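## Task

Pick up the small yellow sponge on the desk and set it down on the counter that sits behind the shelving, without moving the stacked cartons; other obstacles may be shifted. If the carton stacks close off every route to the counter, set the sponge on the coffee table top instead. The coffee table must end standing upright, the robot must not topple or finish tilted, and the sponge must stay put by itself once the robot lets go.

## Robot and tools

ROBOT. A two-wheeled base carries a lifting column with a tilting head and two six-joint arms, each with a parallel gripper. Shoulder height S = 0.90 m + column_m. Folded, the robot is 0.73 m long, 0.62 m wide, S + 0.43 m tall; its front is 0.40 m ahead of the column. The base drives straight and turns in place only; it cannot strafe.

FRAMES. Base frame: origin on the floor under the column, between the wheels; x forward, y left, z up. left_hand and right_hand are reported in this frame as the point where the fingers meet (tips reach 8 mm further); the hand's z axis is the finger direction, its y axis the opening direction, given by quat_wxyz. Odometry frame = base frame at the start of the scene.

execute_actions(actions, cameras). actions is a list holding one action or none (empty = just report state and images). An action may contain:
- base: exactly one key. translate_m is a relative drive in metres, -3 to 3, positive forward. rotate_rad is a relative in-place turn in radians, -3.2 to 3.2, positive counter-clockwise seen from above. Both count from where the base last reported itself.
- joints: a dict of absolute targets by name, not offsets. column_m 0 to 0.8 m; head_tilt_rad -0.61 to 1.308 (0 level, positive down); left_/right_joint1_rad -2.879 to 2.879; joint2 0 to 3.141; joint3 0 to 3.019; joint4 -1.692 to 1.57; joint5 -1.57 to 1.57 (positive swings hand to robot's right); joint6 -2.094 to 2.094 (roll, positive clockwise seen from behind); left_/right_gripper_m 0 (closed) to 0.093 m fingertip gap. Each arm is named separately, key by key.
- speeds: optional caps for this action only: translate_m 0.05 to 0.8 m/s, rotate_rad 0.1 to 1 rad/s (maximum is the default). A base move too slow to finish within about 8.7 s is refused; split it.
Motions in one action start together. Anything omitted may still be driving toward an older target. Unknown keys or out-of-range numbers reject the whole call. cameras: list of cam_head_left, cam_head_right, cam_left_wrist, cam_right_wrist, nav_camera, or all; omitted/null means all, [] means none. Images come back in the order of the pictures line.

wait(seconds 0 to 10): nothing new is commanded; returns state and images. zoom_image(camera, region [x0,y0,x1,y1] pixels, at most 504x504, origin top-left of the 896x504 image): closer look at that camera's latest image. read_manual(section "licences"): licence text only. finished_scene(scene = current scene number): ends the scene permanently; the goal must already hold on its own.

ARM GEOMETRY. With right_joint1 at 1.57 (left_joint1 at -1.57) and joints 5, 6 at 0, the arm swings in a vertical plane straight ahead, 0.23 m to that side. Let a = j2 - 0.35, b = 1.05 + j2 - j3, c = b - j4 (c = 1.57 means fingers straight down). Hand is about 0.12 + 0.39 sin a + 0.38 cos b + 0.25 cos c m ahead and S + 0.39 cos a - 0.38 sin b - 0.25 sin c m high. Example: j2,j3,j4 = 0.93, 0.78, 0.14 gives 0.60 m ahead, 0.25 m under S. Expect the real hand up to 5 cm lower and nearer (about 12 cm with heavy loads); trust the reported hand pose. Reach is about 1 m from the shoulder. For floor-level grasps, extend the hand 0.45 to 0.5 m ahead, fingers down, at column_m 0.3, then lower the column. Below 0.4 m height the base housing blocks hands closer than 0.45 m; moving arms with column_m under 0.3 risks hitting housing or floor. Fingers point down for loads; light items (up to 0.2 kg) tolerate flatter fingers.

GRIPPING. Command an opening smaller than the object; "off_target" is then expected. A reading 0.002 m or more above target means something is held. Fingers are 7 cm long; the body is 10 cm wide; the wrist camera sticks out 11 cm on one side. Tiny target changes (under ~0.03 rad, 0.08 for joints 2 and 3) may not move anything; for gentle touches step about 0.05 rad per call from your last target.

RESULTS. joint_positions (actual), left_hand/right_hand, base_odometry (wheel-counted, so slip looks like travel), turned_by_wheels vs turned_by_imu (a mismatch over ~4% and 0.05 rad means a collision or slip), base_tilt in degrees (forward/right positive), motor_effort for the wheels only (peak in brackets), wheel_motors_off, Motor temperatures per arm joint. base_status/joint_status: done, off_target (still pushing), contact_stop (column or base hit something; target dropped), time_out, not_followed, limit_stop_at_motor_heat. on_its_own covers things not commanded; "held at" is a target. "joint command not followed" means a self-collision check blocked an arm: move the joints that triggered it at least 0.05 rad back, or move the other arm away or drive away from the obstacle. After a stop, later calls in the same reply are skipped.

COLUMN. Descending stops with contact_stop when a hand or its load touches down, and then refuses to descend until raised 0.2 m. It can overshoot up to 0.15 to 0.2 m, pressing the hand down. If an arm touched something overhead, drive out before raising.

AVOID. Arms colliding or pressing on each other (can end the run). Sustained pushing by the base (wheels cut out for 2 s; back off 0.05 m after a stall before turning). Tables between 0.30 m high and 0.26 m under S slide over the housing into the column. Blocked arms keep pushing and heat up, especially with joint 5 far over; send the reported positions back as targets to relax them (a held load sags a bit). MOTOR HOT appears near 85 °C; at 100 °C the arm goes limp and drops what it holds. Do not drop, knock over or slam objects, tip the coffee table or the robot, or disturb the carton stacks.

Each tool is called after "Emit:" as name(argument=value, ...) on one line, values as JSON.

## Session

Emit:
execute_actions(actions=[])

Scene clock: 0.00 s.
Motor temperatures (°C, as the motors report them): left_arm=[24 24 25 28 24 24] | right_arm=[26 27 27 27 24 25]
base_odometry: x=+0.000 y=+0.000 heading=+0.000 (m, m, rad; odometry frame)
turned_by_wheels: +0.000 (rad since the last result)
turned_by_imu: +0.000 (rad since the last result)
base_tilt: forward=-0.4 right=-0.2 (deg)
base_status: not commanded
joint_positions: column_m=+0.552 head_tilt_rad=+0.887 left_joint1_rad=-1.578 left_joint2_rad=+0.882 left_joint3_rad=+0.415 left_joint4_rad=-0.984 left_joint5_rad=+0.018 left_joint6_rad=+0.057 left_gripper_m=+0.095 right_joint1_rad=+1.586 right_joint2_rad=+0.876 right_joint3_rad=+0.432 right_joint4_rad=-0.973 right_joint5_rad=+0.027 right_joint6_rad=+0.070 right_gripper_m=+0.094
joint_status: not commanded
wheel_motors_off: 0
motor_effort: left_wheel=+0 right_wheel=+1 (%)
left_hand: x=+0.1453 y=+0.2199 z=+1.2560 quat_wxyz=(+0.447, -0.024, -0.894, +0.023) (m; base frame)
right_hand: x=+0.1573 y=-0.2269 z=+1.2512 quat_wxyz=(+0.431, -0.020, -0.902, +0.023) (m; base frame)
pictures: cam_head_left, cam_head_right, cam_left_wrist, cam_right_wrist, nav_camera
Images, in order (width x height): cam_head_left 896x504, cam_head_right 896x504, cam_left_wrist 896x504, cam_right_wrist 896x504, nav_camera 896x504.

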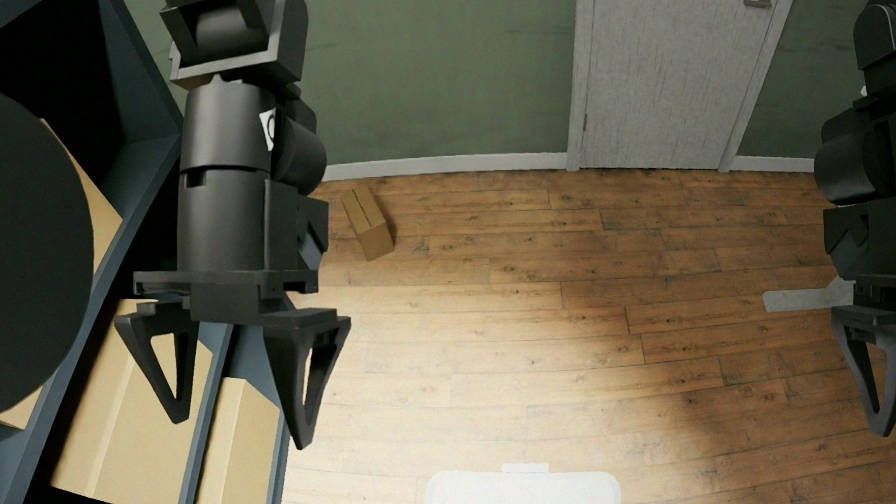

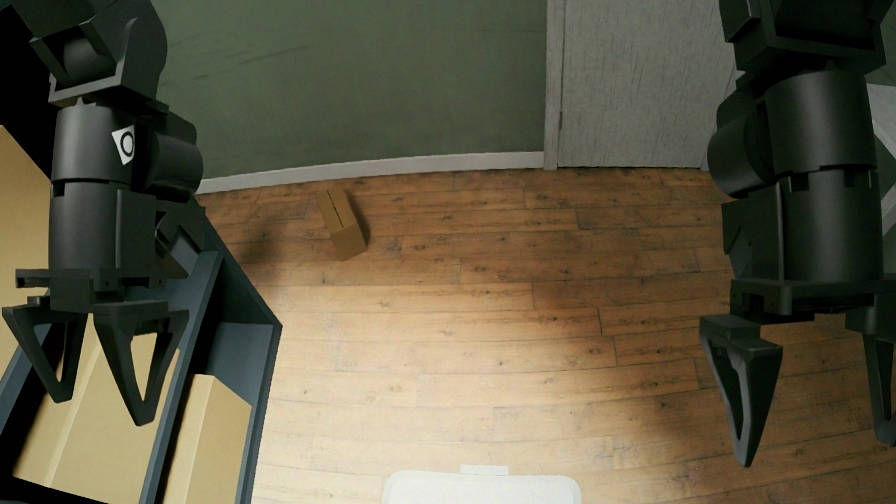

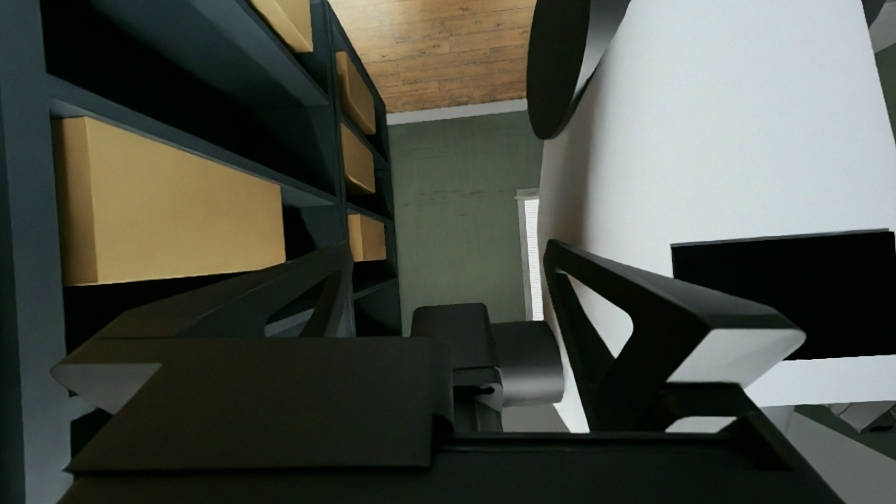

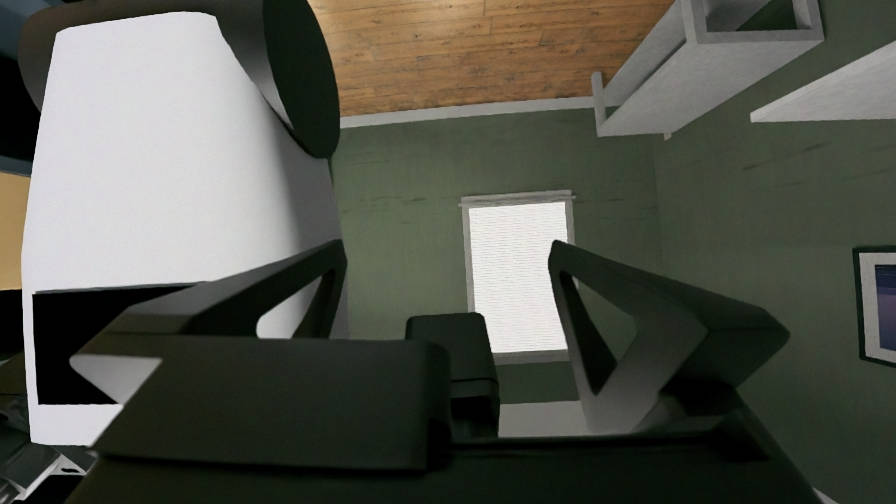

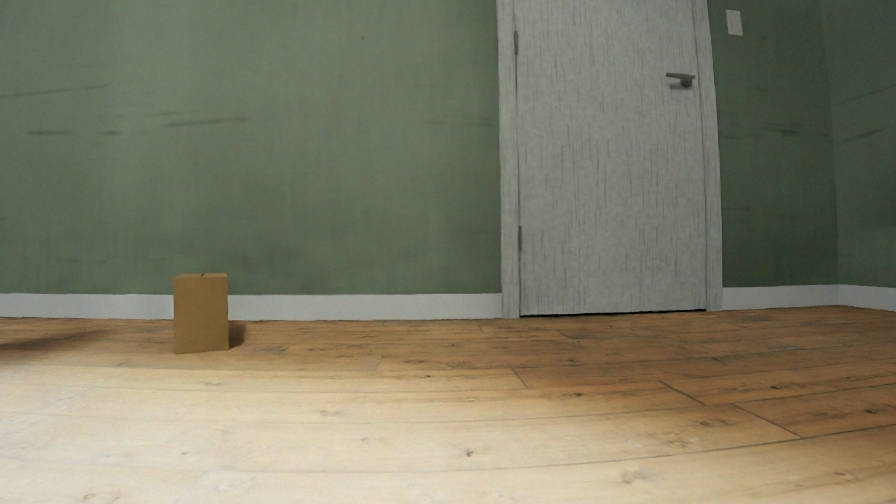

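Emit:
execute_actions(actions=[{"base":{"rotate_rad":-1.2},"joints":{"column_m":0.65}}], cameras=["cam_head_left","cam_head_right","nav_camera"])

Scene clock: 6.30 s.
Motor temperatures (°C, as the motors report them): left_arm=[24 24 25 28 24 24] | right_arm=[26 27 27 27 24 25]
base_odometry: x=+0.000 y=+0.000 heading=-1.199 (m, m, rad; odometry frame)
turned_by_wheels: -1.199 (rad since the last result)
turned_by_imu: -1.201 (rad since the last result)
base_tilt: forward=-0.5 right=-0.2 (deg)
base_status: done
joint_positions: column_m=+0.650 head_tilt_rad=+0.887 left_joint1_rad=-1.578 left_joint2_rad=+0.882 left_joint3_rad=+0.415 left_joint4_rad=-0.984 left_joint5_rad=+0.018 left_joint6_rad=+0.057 left_gripper_m=+0.095 right_joint1_rad=+1.586 right_joint2_rad=+0.876 right_joint3_rad=+0.432 right_joint4_rad=-0.973 right_joint5_rad=+0.027 right_joint6_rad=+0.070 right_gripper_m=+0.094
joint_status: all done
wheel_motors_off: 0
motor_effort: left_wheel=+5(33) right_wheel=-6(50) (%)
left_hand: x=+0.1453 y=+0.2199 z=+1.3542 quat_wxyz=(+0.447, -0.024, -0.894, +0.023) (m; base frame)
right_hand: x=+0.1573 y=-0.2269 z=+1.3494 quat_wxyz=(+0.431, -0.020, -0.902, +0.023) (m; base frame)
pictures: cam_head_left, cam_head_right, nav_camera
Images, in order (width x height): cam_head_left 896x504, cam_head_right 896x504, nav_camera 896x504.

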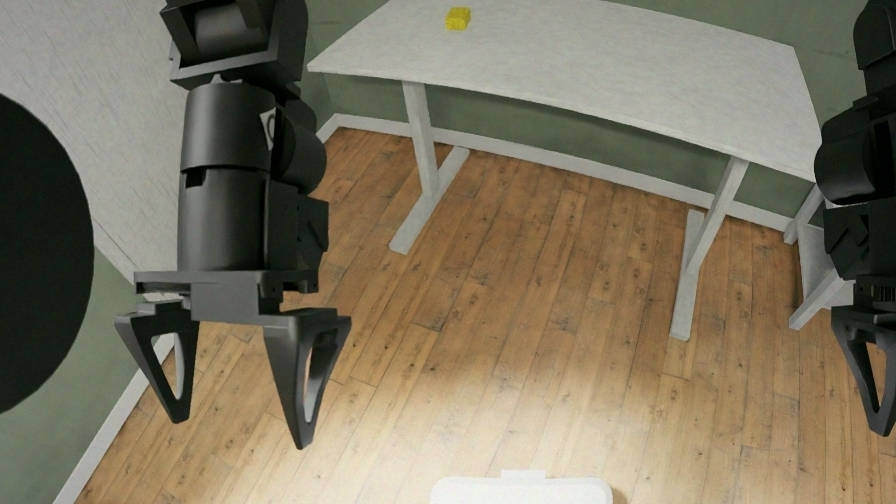

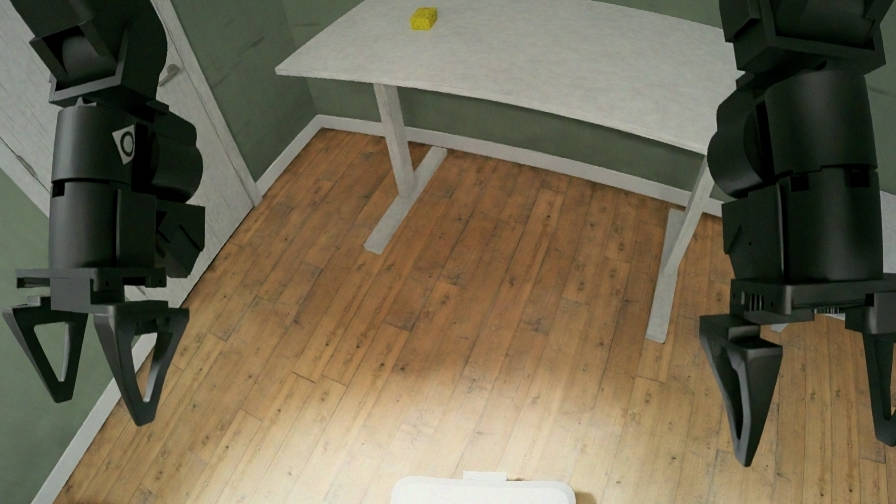

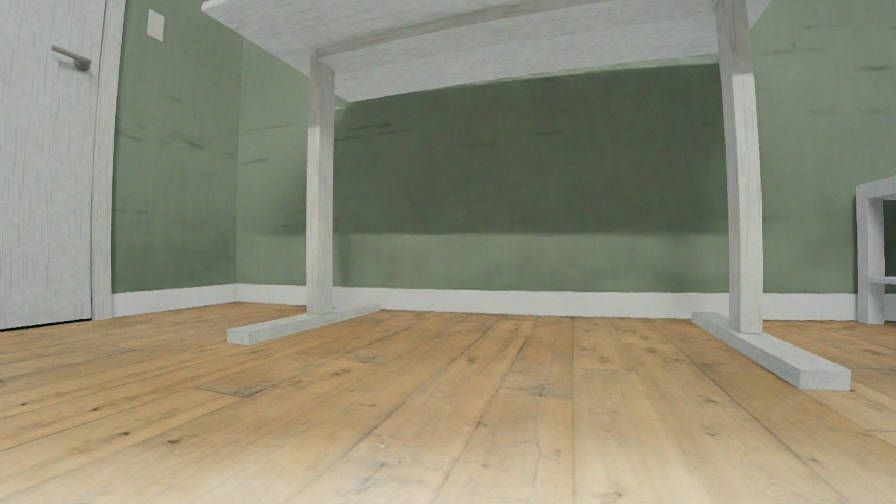

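Emit:
execute_actions(actions=[{"base":{"translate_m":0.75},"joints":{"left_joint1_rad":-1.57,"left_joint2_rad":1.52,"left_joint3_rad":1.8,"left_joint4_rad":-0.79,"left_joint5_rad":0,"left_joint6_rad":0,"column_m":0.62}}], cameras=["cam_head_left","cam_left_wrist"])

Scene clock: 12.83 s.
Motor temperatures (°C, as the motors report them): left_arm=[24 25 26 28 24 24] | right_arm=[26 27 27 27 24 25]
base_odometry: x=+0.272 y=-0.699 heading=-1.199 (m, m, rad; odometry frame)
turned_by_wheels: +0.000 (rad since the last result)
turned_by_imu: -0.001 (rad since the last result)
base_tilt: forward=-0.4 right=-0.2 (deg)
base_status: done
joint_positions: column_m=+0.620 head_tilt_rad=+0.887 left_joint1_rad=-1.576 left_joint2_rad=+1.516 left_joint3_rad=+1.789 left_joint4_rad=-0.793 left_joint5_rad=+0.003 left_joint6_rad=+0.012 left_gripper_m=+0.095 right_joint1_rad=+1.586 right_joint2_rad=+0.876 right_joint3_rad=+0.433 right_joint4_rad=-0.973 right_joint5_rad=+0.027 right_joint6_rad=+0.070 right_gripper_m=+0.094
joint_status: all done
wheel_motors_off: 0
motor_effort: left_wheel=+0(47) right_wheel=-1(46) (%)
left_hand: x=+0.7521 y=+0.2205 z=+1.1592 quat_wxyz=(-0.002, -0.007, -1.000, +0.004) (m; base frame)
right_hand: x=+0.1579 y=-0.2269 z=+1.3193 quat_wxyz=(+0.431, -0.020, -0.902, +0.023) (m; base frame)
pictures: cam_head_left, cam_left_wrist
Images, in order (width x height): cam_head_left 896x504, cam_left_wrist 896x504.

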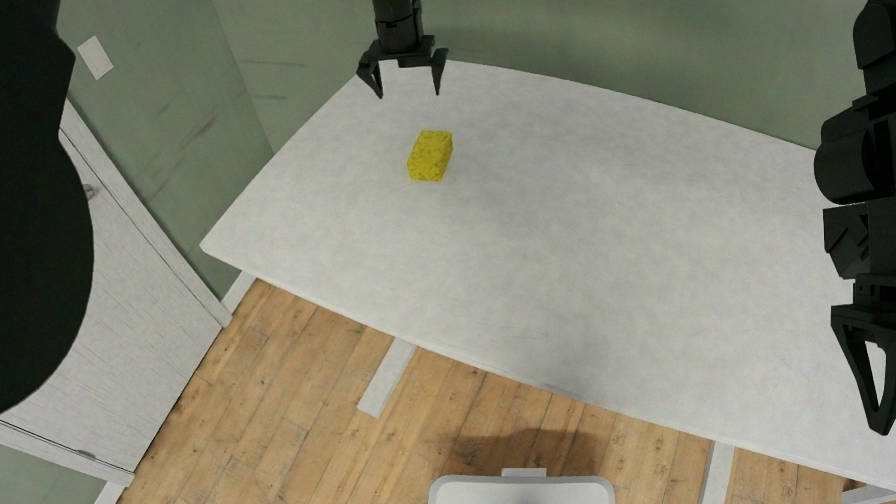

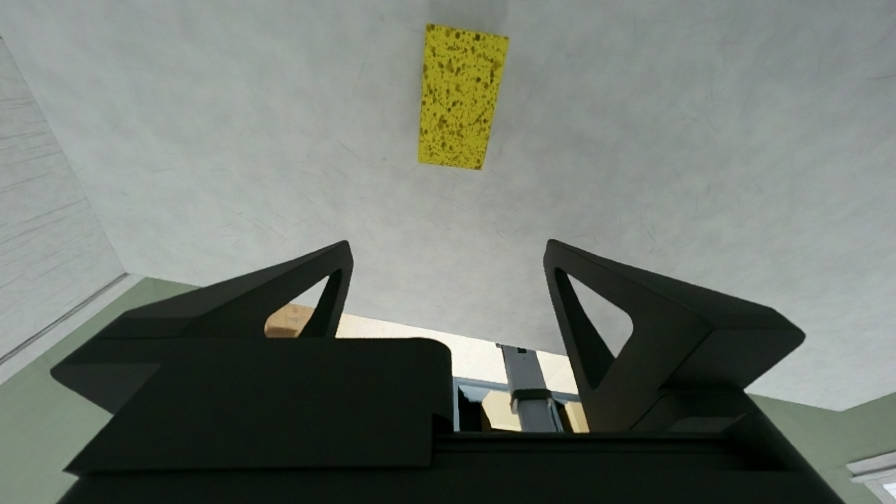

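Emit:
execute_actions(actions=[{"base":{"translate_m":0.03},"joints":{"left_joint6_rad":0.13,"column_m":0.49}}], cameras=["cam_head_left","cam_left_wrist"])

Scene clock: 18.07 s.
Motor temperatures (°C, as the motors report them): left_arm=[24 25 26 28 24 24] | right_arm=[26 27 27 27 24 25]
base_odometry: x=+0.283 y=-0.727 heading=-1.199 (m, m, rad; odometry frame)
turned_by_wheels: +0.000 (rad since the last result)
turned_by_imu: -0.001 (rad since the last result)
base_tilt: forward=-0.4 right=-0.2 (deg)
base_status: done
joint_positions: column_m=+0.490 head_tilt_rad=+0.887 left_joint1_rad=-1.576 left_joint2_rad=+1.516 left_joint3_rad=+1.789 left_joint4_rad=-0.792 left_joint5_rad=+0.003 left_joint6_rad=+0.118 left_gripper_m=+0.095 right_joint1_rad=+1.586 right_joint2_rad=+0.876 right_joint3_rad=+0.432 right_joint4_rad=-0.973 right_joint5_rad=+0.027 right_joint6_rad=+0.070 right_gripper_m=+0.094
joint_status: all done
wheel_motors_off: 0
motor_effort: left_wheel=+1(30) right_wheel=+0(36) (%)
left_hand: x=+0.7522 y=+0.2205 z=+1.0292 quat_wxyz=(-0.002, -0.060, -0.998, +0.004) (m; base frame)
right_hand: x=+0.1575 y=-0.2269 z=+1.1895 quat_wxyz=(+0.431, -0.020, -0.902, +0.023) (m; base frame)
pictures: cam_head_left, cam_left_wrist
Images, in order (width x height): cam_head_left 896x504, cam_left_wrist 896x504.

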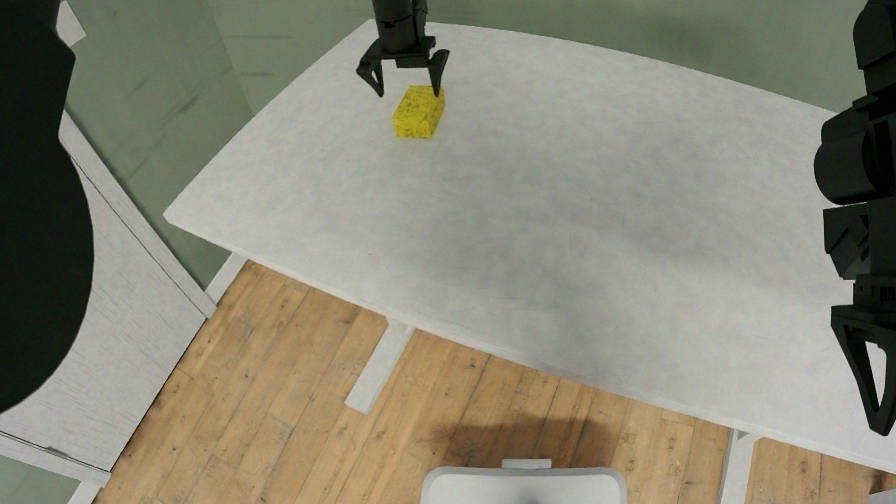

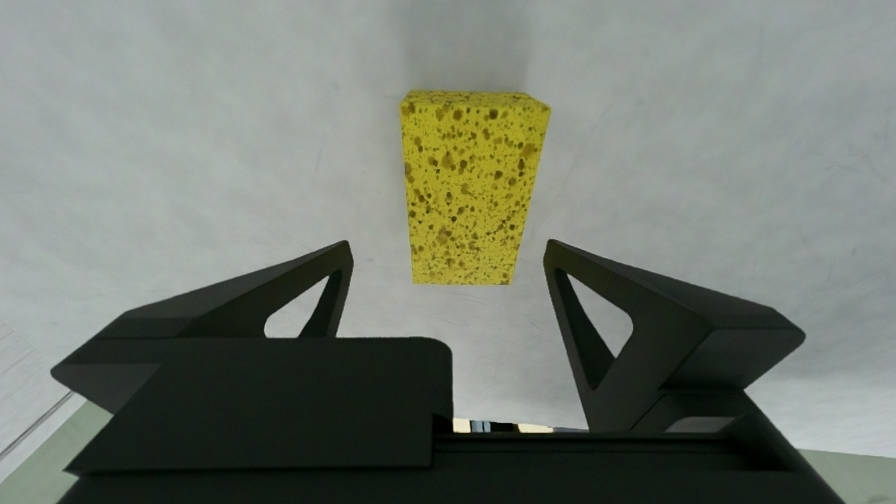

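Emit:
execute_actions(actions=[{"base":{"rotate_rad":-0.017},"joints":{"column_m":0.455}}], cameras=["cam_head_left","cam_left_wrist"])

Emit:
zoom_image(camera="cam_head_left", region=[330,20,490,140])

Scene clock: 21.80 s.
Motor temperatures (°C, as the motors report them): left_arm=[24 26 26 28 24 24] | right_arm=[26 27 27 27 24 25]
base_odometry: x=+0.283 y=-0.727 heading=-1.214 (m, m, rad; odometry frame)
turned_by_wheels: -0.015 (rad since the last result)
turned_by_imu: -0.016 (rad since the last result)
base_tilt: forward=-0.4 right=-0.2 (deg)
base_status: done
joint_positions: column_m=+0.455 head_tilt_rad=+0.887 left_joint1_rad=-1.573 left_joint2_rad=+1.516 left_joint3_rad=+1.789 left_joint4_rad=-0.792 left_joint5_rad=+0.002 left_joint6_rad=+0.118 left_gripper_m=+0.095 right_joint1_rad=+1.586 right_joint2_rad=+0.876 right_joint3_rad=+0.432 right_joint4_rad=-0.973 right_joint5_rad=+0.027 right_joint6_rad=+0.070 right_gripper_m=+0.094
joint_status: all done
wheel_motors_off: 0
motor_effort: left_wheel=+3(40) right_wheel=-2(48) (%)
left_hand: x=+0.7522 y=+0.2229 z=+0.9942 quat_wxyz=(-0.002, -0.059, -0.998, +0.002) (m; base frame)
right_hand: x=+0.1575 y=-0.2269 z=+1.1545 quat_wxyz=(+0.431, -0.020, -0.902, +0.023) (m; base frame)
pictures: cam_head_left, cam_left_wrist
Images, in order (width x height): cam_head_left 896x504, cam_left_wrist 896x504.

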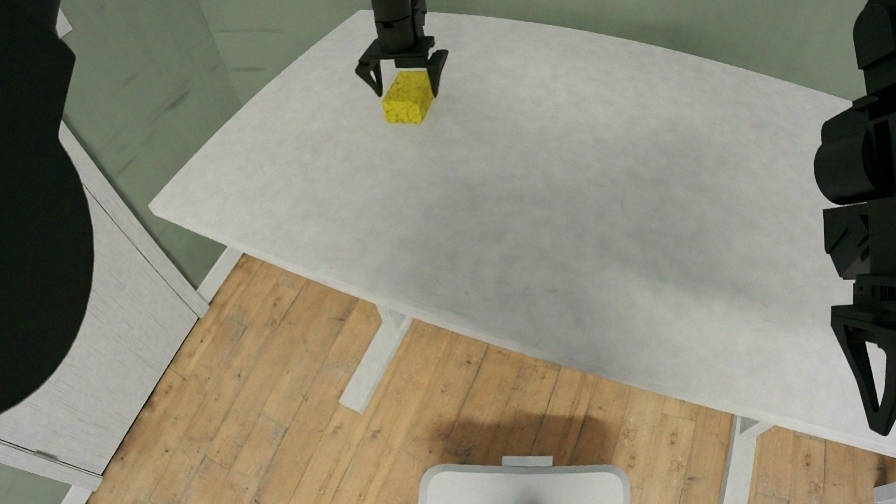

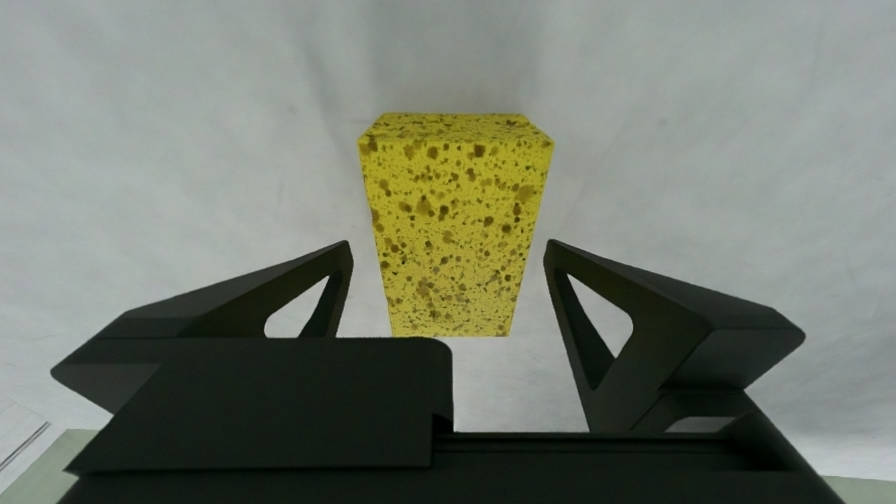

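Region (330, 20, 490, 140) of cam_head_left's 896x504 image, scaled by 3.150, with more detail than that image has; it fills the top 378 rows of this view, and the rest is white.

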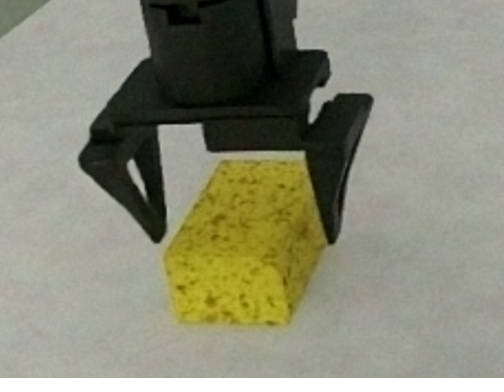

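Emit:
execute_actions(actions=[{"joints":{"column_m":0.443}}], cameras=[])

Emit:
execute_actions(actions=[{"joints":{"left_gripper_m":0.03}}], cameras=["cam_left_wrist"])

Emit:
execute_actions(actions=[{"joints":{"column_m":0.5,"head_tilt_rad":1.1}}], cameras=["cam_left_wrist"])

Scene clock: 27.47 s.
Motor temperatures (°C, as the motors report them): left_arm=[24 26 27 28 24 24] | right_arm=[26 27 27 27 24 25]
base_odometry: x=+0.283 y=-0.727 heading=-1.214 (m, m, rad; odometry frame)
turned_by_wheels: +0.000 (rad since the last result)
turned_by_imu: -0.001 (rad since the last result)
base_tilt: forward=-0.4 right=-0.1 (deg)
base_status: not commanded
joint_positions: column_m=+0.443 head_tilt_rad=+0.887 left_joint1_rad=-1.573 left_joint2_rad=+1.516 left_joint3_rad=+1.789 left_joint4_rad=-0.792 left_joint5_rad=+0.002 left_joint6_rad=+0.118 left_gripper_m=+0.095 right_joint1_rad=+1.586 right_joint2_rad=+0.876 right_joint3_rad=+0.432 right_joint4_rad=-0.973 right_joint5_rad=+0.027 right_joint6_rad=+0.070 right_gripper_m=+0.094
joint_status: all done
wheel_motors_off: 0
motor_effort: left_wheel=+3(5) right_wheel=-3(2) (%)
left_hand: x=+0.7522 y=+0.2229 z=+0.9822 quat_wxyz=(-0.002, -0.059, -0.998, +0.002) (m; base frame)
right_hand: x=+0.1575 y=-0.2269 z=+1.1425 quat_wxyz=(+0.431, -0.020, -0.902, +0.023) (m; base frame)
pictures: none
No camera images: the call's "cameras" was empty. Leave "cameras" out to get every camera's image.

Scene clock: 28.10 s.
Motor temperatures (°C, as the motors report them): left_arm=[24 26 27 28 24 24] | right_arm=[26 27 27 27 24 25]
base_odometry: x=+0.283 y=-0.727 heading=-1.214 (m, m, rad; odometry frame)
turned_by_wheels: +0.000 (rad since the last result)
turned_by_imu: +0.000 (rad since the last result)
base_tilt: forward=-0.4 right=-0.2 (deg)
base_status: not commanded
joint_positions: column_m=+0.443 head_tilt_rad=+0.887 left_joint1_rad=-1.573 left_joint2_rad=+1.516 left_joint3_rad=+1.789 left_joint4_rad=-0.792 left_joint5_rad=+0.002 left_joint6_rad=+0.118 left_gripper_m=+0.059 right_joint1_rad=+1.586 right_joint2_rad=+0.876 right_joint3_rad=+0.432 right_joint4_rad=-0.973 right_joint5_rad=+0.027 right_joint6_rad=+0.070 right_gripper_m=+0.094
joint_status: left_gripper_m off_target (ended at +0.059, target +0.030)
wheel_motors_off: 0
motor_effort: left_wheel=+4(4) right_wheel=-3(3) (%)
left_hand: x=+0.7522 y=+0.2229 z=+0.9822 quat_wxyz=(-0.002, -0.059, -0.998, +0.002) (m; base frame)
right_hand: x=+0.1575 y=-0.2269 z=+1.1425 quat_wxyz=(+0.431, -0.020, -0.902, +0.023) (m; base frame)
pictures: cam_left_wrist
Images, in order (width x height): cam_left_wrist 896x504.

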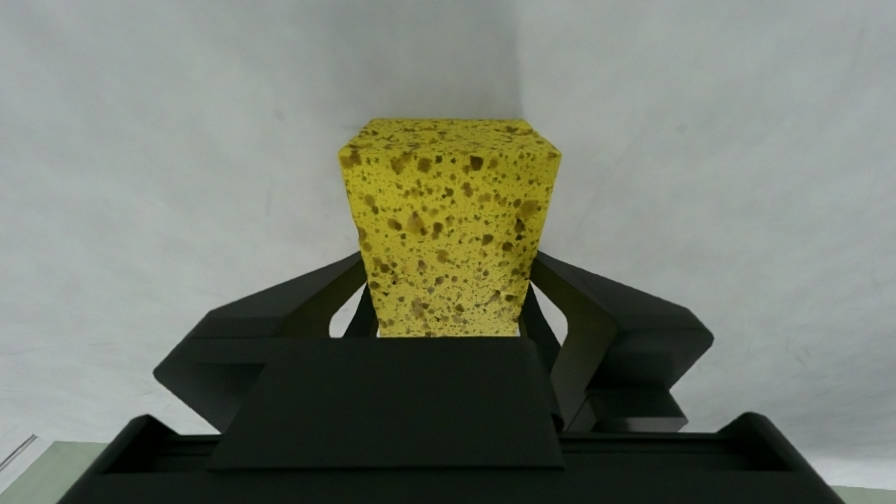

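Scene clock: 29.43 s.
Motor temperatures (°C, as the motors report them): left_arm=[24 27 27 28 24 24] | right_arm=[26 27 27 27 24 25]
base_odometry: x=+0.283 y=-0.727 heading=-1.214 (m, m, rad; odometry frame)
turned_by_wheels: +0.000 (rad since the last result)
turned_by_imu: +0.000 (rad since the last result)
base_tilt: forward=-0.4 right=-0.2 (deg)
base_status: not commanded
joint_positions: column_m=+0.500 head_tilt_rad=+1.099 left_joint1_rad=-1.573 left_joint2_rad=+1.516 left_joint3_rad=+1.789 left_joint4_rad=-0.792 left_joint5_rad=+0.002 left_joint6_rad=+0.118 left_gripper_m=+0.059 right_joint1_rad=+1.586 right_joint2_rad=+0.876 right_joint3_rad=+0.432 right_joint4_rad=-0.973 right_joint5_rad=+0.027 right_joint6_rad=+0.070 right_gripper_m=+0.094
joint_status: all done
wheel_motors_off: 0
motor_effort: left_wheel=+4(2) right_wheel=-3(3) (%)
left_hand: x=+0.7522 y=+0.2229 z=+1.0391 quat_wxyz=(-0.002, -0.059, -0.998, +0.002) (m; base frame)
right_hand: x=+0.1575 y=-0.2269 z=+1.1993 quat_wxyz=(+0.431, -0.020, -0.902, +0.023) (m; base frame)
pictures: cam_left_wrist
Images, in order (width x height): cam_left_wrist 896x504.

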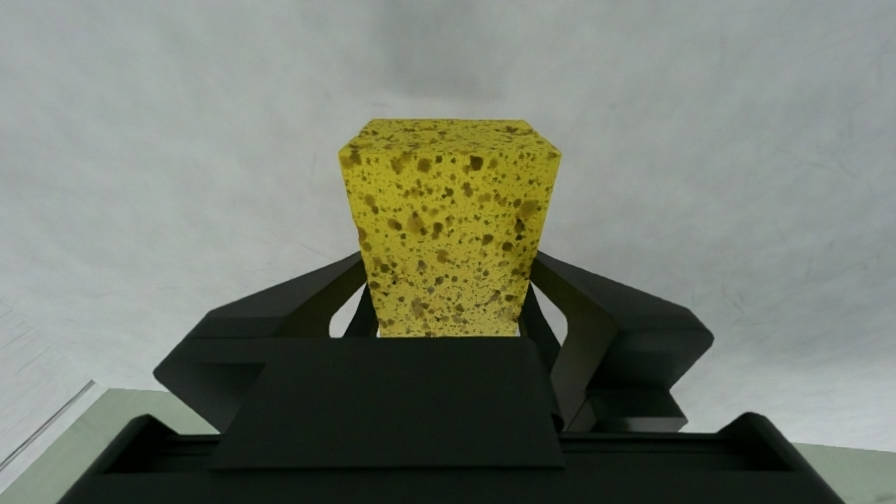

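Emit:
execute_actions(actions=[{"base":{"rotate_rad":1.76},"joints":{"column_m":0.53,"left_joint2_rad":0.9,"left_joint3_rad":0.5,"left_joint4_rad":-0.12,"left_joint6_rad":0}}], cameras=["nav_camera"])

Emit:
execute_actions(actions=[{"base":{"translate_m":1.02}}], cameras=["cam_head_left"])

Emit:
execute_actions(actions=[{"base":{"rotate_rad":0.8}}], cameras=["cam_head_left","cam_head_right","nav_camera"])

Scene clock: 38.63 s.
Motor temperatures (°C, as the motors report them): left_arm=[24 27 27 28 24 24] | right_arm=[26 27 27 27 24 25]
base_odometry: x=+0.283 y=-0.727 heading=+0.545 (m, m, rad; odometry frame)
turned_by_wheels: +1.759 (rad since the last result)
turned_by_imu: +1.759 (rad since the last result)
base_tilt: forward=-0.4 right=-0.1 (deg)
base_status: done
joint_positions: column_m=+0.530 head_tilt_rad=+1.099 left_joint1_rad=-1.568 left_joint2_rad=+0.916 left_joint3_rad=+0.496 left_joint4_rad=-0.122 left_joint5_rad=+0.001 left_joint6_rad=+0.013 left_gripper_m=+0.059 right_joint1_rad=+1.586 right_joint2_rad=+0.876 right_joint3_rad=+0.432 right_joint4_rad=-0.973 right_joint5_rad=+0.027 right_joint6_rad=+0.070 right_gripper_m=+0.094
joint_status: all done
wheel_motors_off: 0
motor_effort: left_wheel=-5(41) right_wheel=+6(39) (%)
left_hand: x=+0.3661 y=+0.2256 z=+1.1303 quat_wxyz=(+0.010, -0.006, -1.000, -0.001) (m; base frame)
right_hand: x=+0.1575 y=-0.2269 z=+1.2294 quat_wxyz=(+0.431, -0.020, -0.902, +0.023) (m; base frame)
pictures: nav_camera
Images, in order (width x height): nav_camera 896x504.

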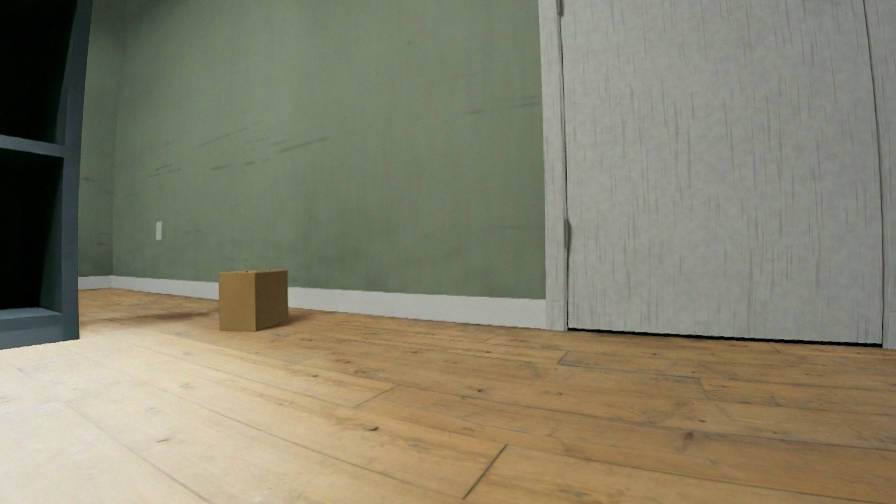

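Scene clock: 42.03 s.
Motor temperatures (°C, as the motors report them): left_arm=[24 27 27 28 24 24] | right_arm=[26 27 27 27 24 25]
base_odometry: x=+1.155 y=-0.198 heading=+0.545 (m, m, rad; odometry frame)
turned_by_wheels: +0.000 (rad since the last result)
turned_by_imu: +0.000 (rad since the last result)
base_tilt: forward=-0.4 right=-0.2 (deg)
base_status: done
joint_positions: column_m=+0.530 head_tilt_rad=+1.100 left_joint1_rad=-1.568 left_joint2_rad=+0.912 left_joint3_rad=+0.501 left_joint4_rad=-0.122 left_joint5_rad=+0.001 left_joint6_rad=+0.013 left_gripper_m=+0.059 right_joint1_rad=+1.586 right_joint2_rad=+0.876 right_joint3_rad=+0.434 right_joint4_rad=-0.973 right_joint5_rad=+0.027 right_joint6_rad=+0.070 right_gripper_m=+0.094
joint_status: not commanded
wheel_motors_off: 0
motor_effort: left_wheel=+0(37) right_wheel=+1(56) (%)
left_hand: x=+0.3704 y=+0.2256 z=+1.1315 quat_wxyz=(+0.005, -0.006, -1.000, -0.001) (m; base frame)
right_hand: x=+0.1581 y=-0.2269 z=+1.2292 quat_wxyz=(+0.431, -0.020, -0.902, +0.023) (m; base frame)
pictures: cam_head_left
Images, in order (width x height): cam_head_left 896x504.

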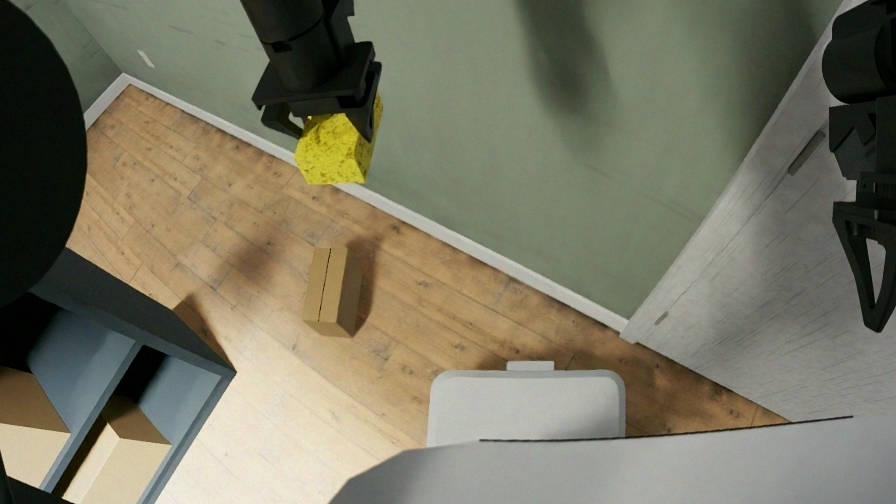

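Scene clock: 44.40 s.
Motor temperatures (°C, as the motors report them): left_arm=[24 26 27 28 24 24] | right_arm=[26 27 27 27 24 25]
base_odometry: x=+1.156 y=-0.198 heading=+1.344 (m, m, rad; odometry frame)
turned_by_wheels: +0.799 (rad since the last result)
turned_by_imu: +0.797 (rad since the last result)
base_tilt: forward=-0.5 right=-0.2 (deg)
base_status: done
joint_positions: column_m=+0.530 head_tilt_rad=+1.100 left_joint1_rad=-1.568 left_joint2_rad=+0.912 left_joint3_rad=+0.501 left_joint4_rad=-0.122 left_joint5_rad=+0.001 left_joint6_rad=+0.013 left_gripper_m=+0.059 right_joint1_rad=+1.586 right_joint2_rad=+0.876 right_joint3_rad=+0.434 right_joint4_rad=-0.973 right_joint5_rad=+0.027 right_joint6_rad=+0.070 right_gripper_m=+0.094
joint_status: not commanded
wheel_motors_off: 0
motor_effort: left_wheel=-5(38) right_wheel=+6(47) (%)
left_hand: x=+0.3704 y=+0.2256 z=+1.1315 quat_wxyz=(+0.005, -0.006, -1.000, -0.001) (m; base frame)
right_hand: x=+0.1581 y=-0.2269 z=+1.2292 quat_wxyz=(+0.431, -0.020, -0.902, +0.023) (m; base frame)
pictures: cam_head_left, cam_head_right, nav_camera
Images, in order (width x height): cam_head_left 896x504, cam_head_right 896x504, nav_camera 896x504.

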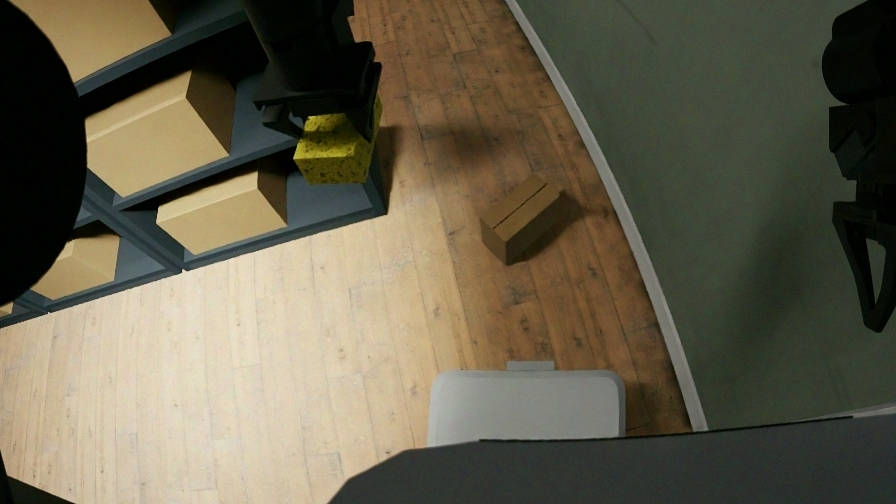

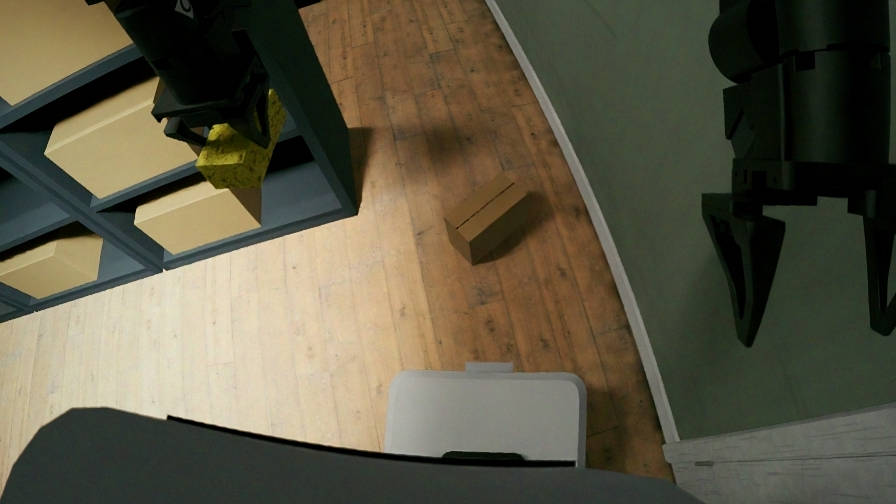

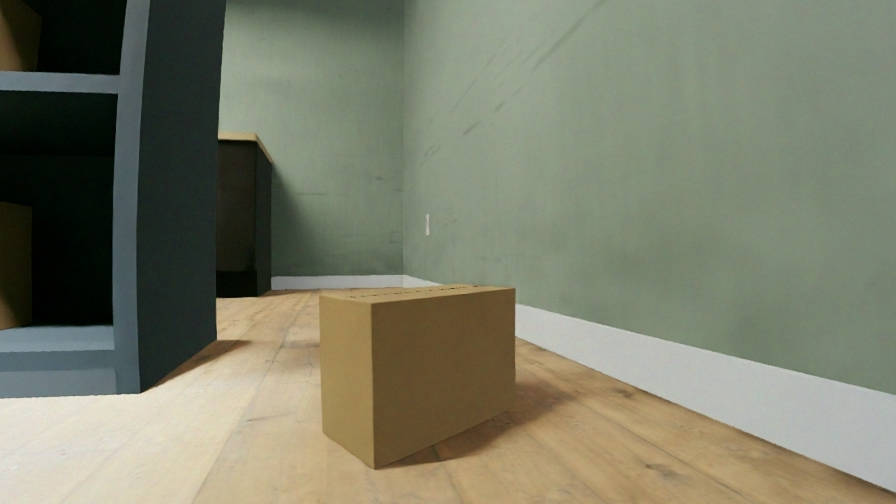

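Emit:
execute_actions(actions=[{"base":{"translate_m":0.6},"speeds":{"translate_m":0.2}}], cameras=[])

Emit:
execute_actions(actions=[{"base":{"rotate_rad":0.27},"speeds":{"rotate_rad":0.5}}], cameras=["cam_head_left","cam_head_right","nav_camera"])

Scene clock: 51.60 s.
Motor temperatures (°C, as the motors report them): left_arm=[24 26 26 28 24 24] | right_arm=[26 27 27 27 24 25]
base_odometry: x=+1.291 y=+0.386 heading=+1.344 (m, m, rad; odometry frame)
turned_by_wheels: +0.000 (rad since the last result)
turned_by_imu: -0.001 (rad since the last result)
base_tilt: forward=-0.4 right=-0.2 (deg)
base_status: done
joint_positions: column_m=+0.530 head_tilt_rad=+1.100 left_joint1_rad=-1.568 left_joint2_rad=+0.910 left_joint3_rad=+0.500 left_joint4_rad=-0.122 left_joint5_rad=+0.001 left_joint6_rad=+0.013 left_gripper_m=+0.059 right_joint1_rad=+1.586 right_joint2_rad=+0.876 right_joint3_rad=+0.432 right_joint4_rad=-0.973 right_joint5_rad=+0.027 right_joint6_rad=+0.070 right_gripper_m=+0.094
joint_status: not commanded
wheel_motors_off: 0
motor_effort: left_wheel=+1(35) right_wheel=+0(55) (%)
left_hand: x=+0.3707 y=+0.2256 z=+1.1320 quat_wxyz=(+0.004, -0.006, -1.000, -0.001) (m; base frame)
right_hand: x=+0.1573 y=-0.2269 z=+1.2295 quat_wxyz=(+0.431, -0.020, -0.902, +0.023) (m; base frame)
pictures: none
No camera images: the call's "cameras" was empty. Leave "cameras" out to get every camera's image.

Scene clock: 53.07 s.
Motor temperatures (°C, as the motors report them): left_arm=[24 26 26 28 24 24] | right_arm=[26 27 27 27 24 25]
base_odometry: x=+1.291 y=+0.387 heading=+1.613 (m, m, rad; odometry frame)
turned_by_wheels: +0.269 (rad since the last result)
turned_by_imu: +0.266 (rad since the last result)
base_tilt: forward=-0.4 right=-0.2 (deg)
base_status: done
joint_positions: column_m=+0.530 head_tilt_rad=+1.100 left_joint1_rad=-1.568 left_joint2_rad=+0.910 left_joint3_rad=+0.500 left_joint4_rad=-0.122 left_joint5_rad=+0.001 left_joint6_rad=+0.013 left_gripper_m=+0.059 right_joint1_rad=+1.586 right_joint2_rad=+0.876 right_joint3_rad=+0.432 right_joint4_rad=-0.973 right_joint5_rad=+0.027 right_joint6_rad=+0.070 right_gripper_m=+0.094
joint_status: not commanded
wheel_motors_off: 0
motor_effort: left_wheel=-4(40) right_wheel=+2(50) (%)
left_hand: x=+0.3707 y=+0.2256 z=+1.1320 quat_wxyz=(+0.004, -0.006, -1.000, -0.001) (m; base frame)
right_hand: x=+0.1573 y=-0.2269 z=+1.2295 quat_wxyz=(+0.431, -0.020, -0.902, +0.023) (m; base frame)
pictures: cam_head_left, cam_head_right, nav_camera
Images, in order (width x height): cam_head_left 896x504, cam_head_right 896x504, nav_camera 896x504.

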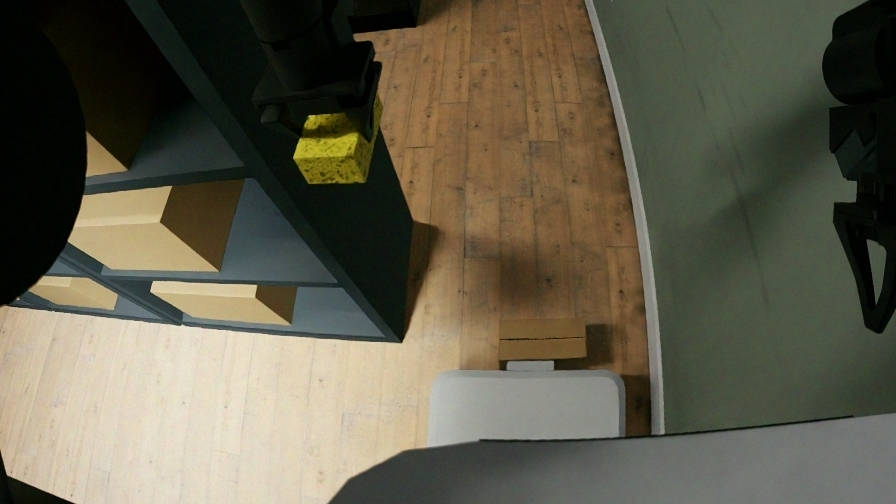

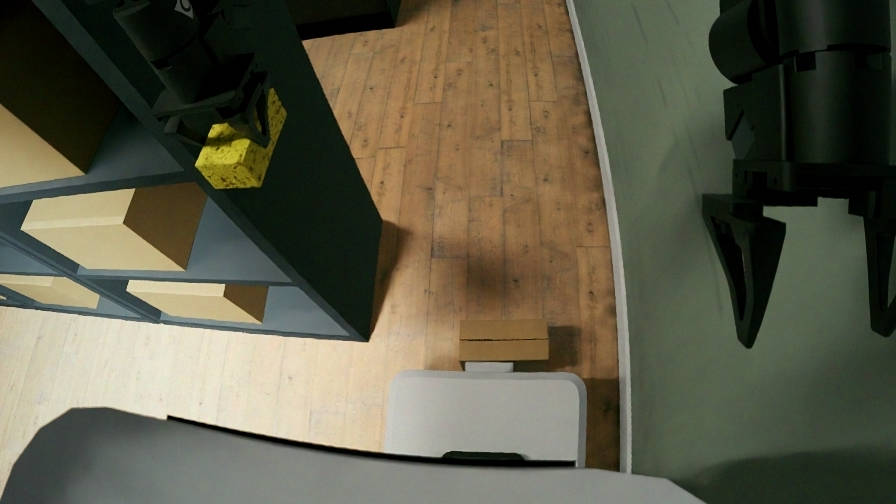

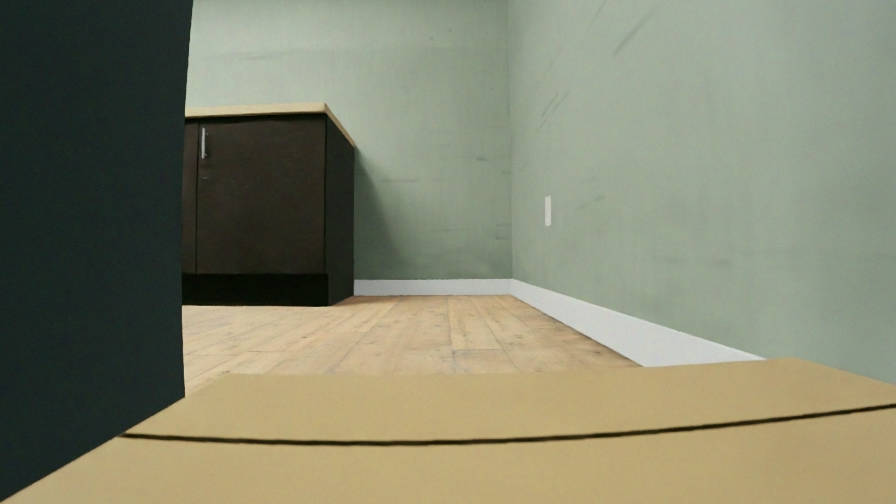

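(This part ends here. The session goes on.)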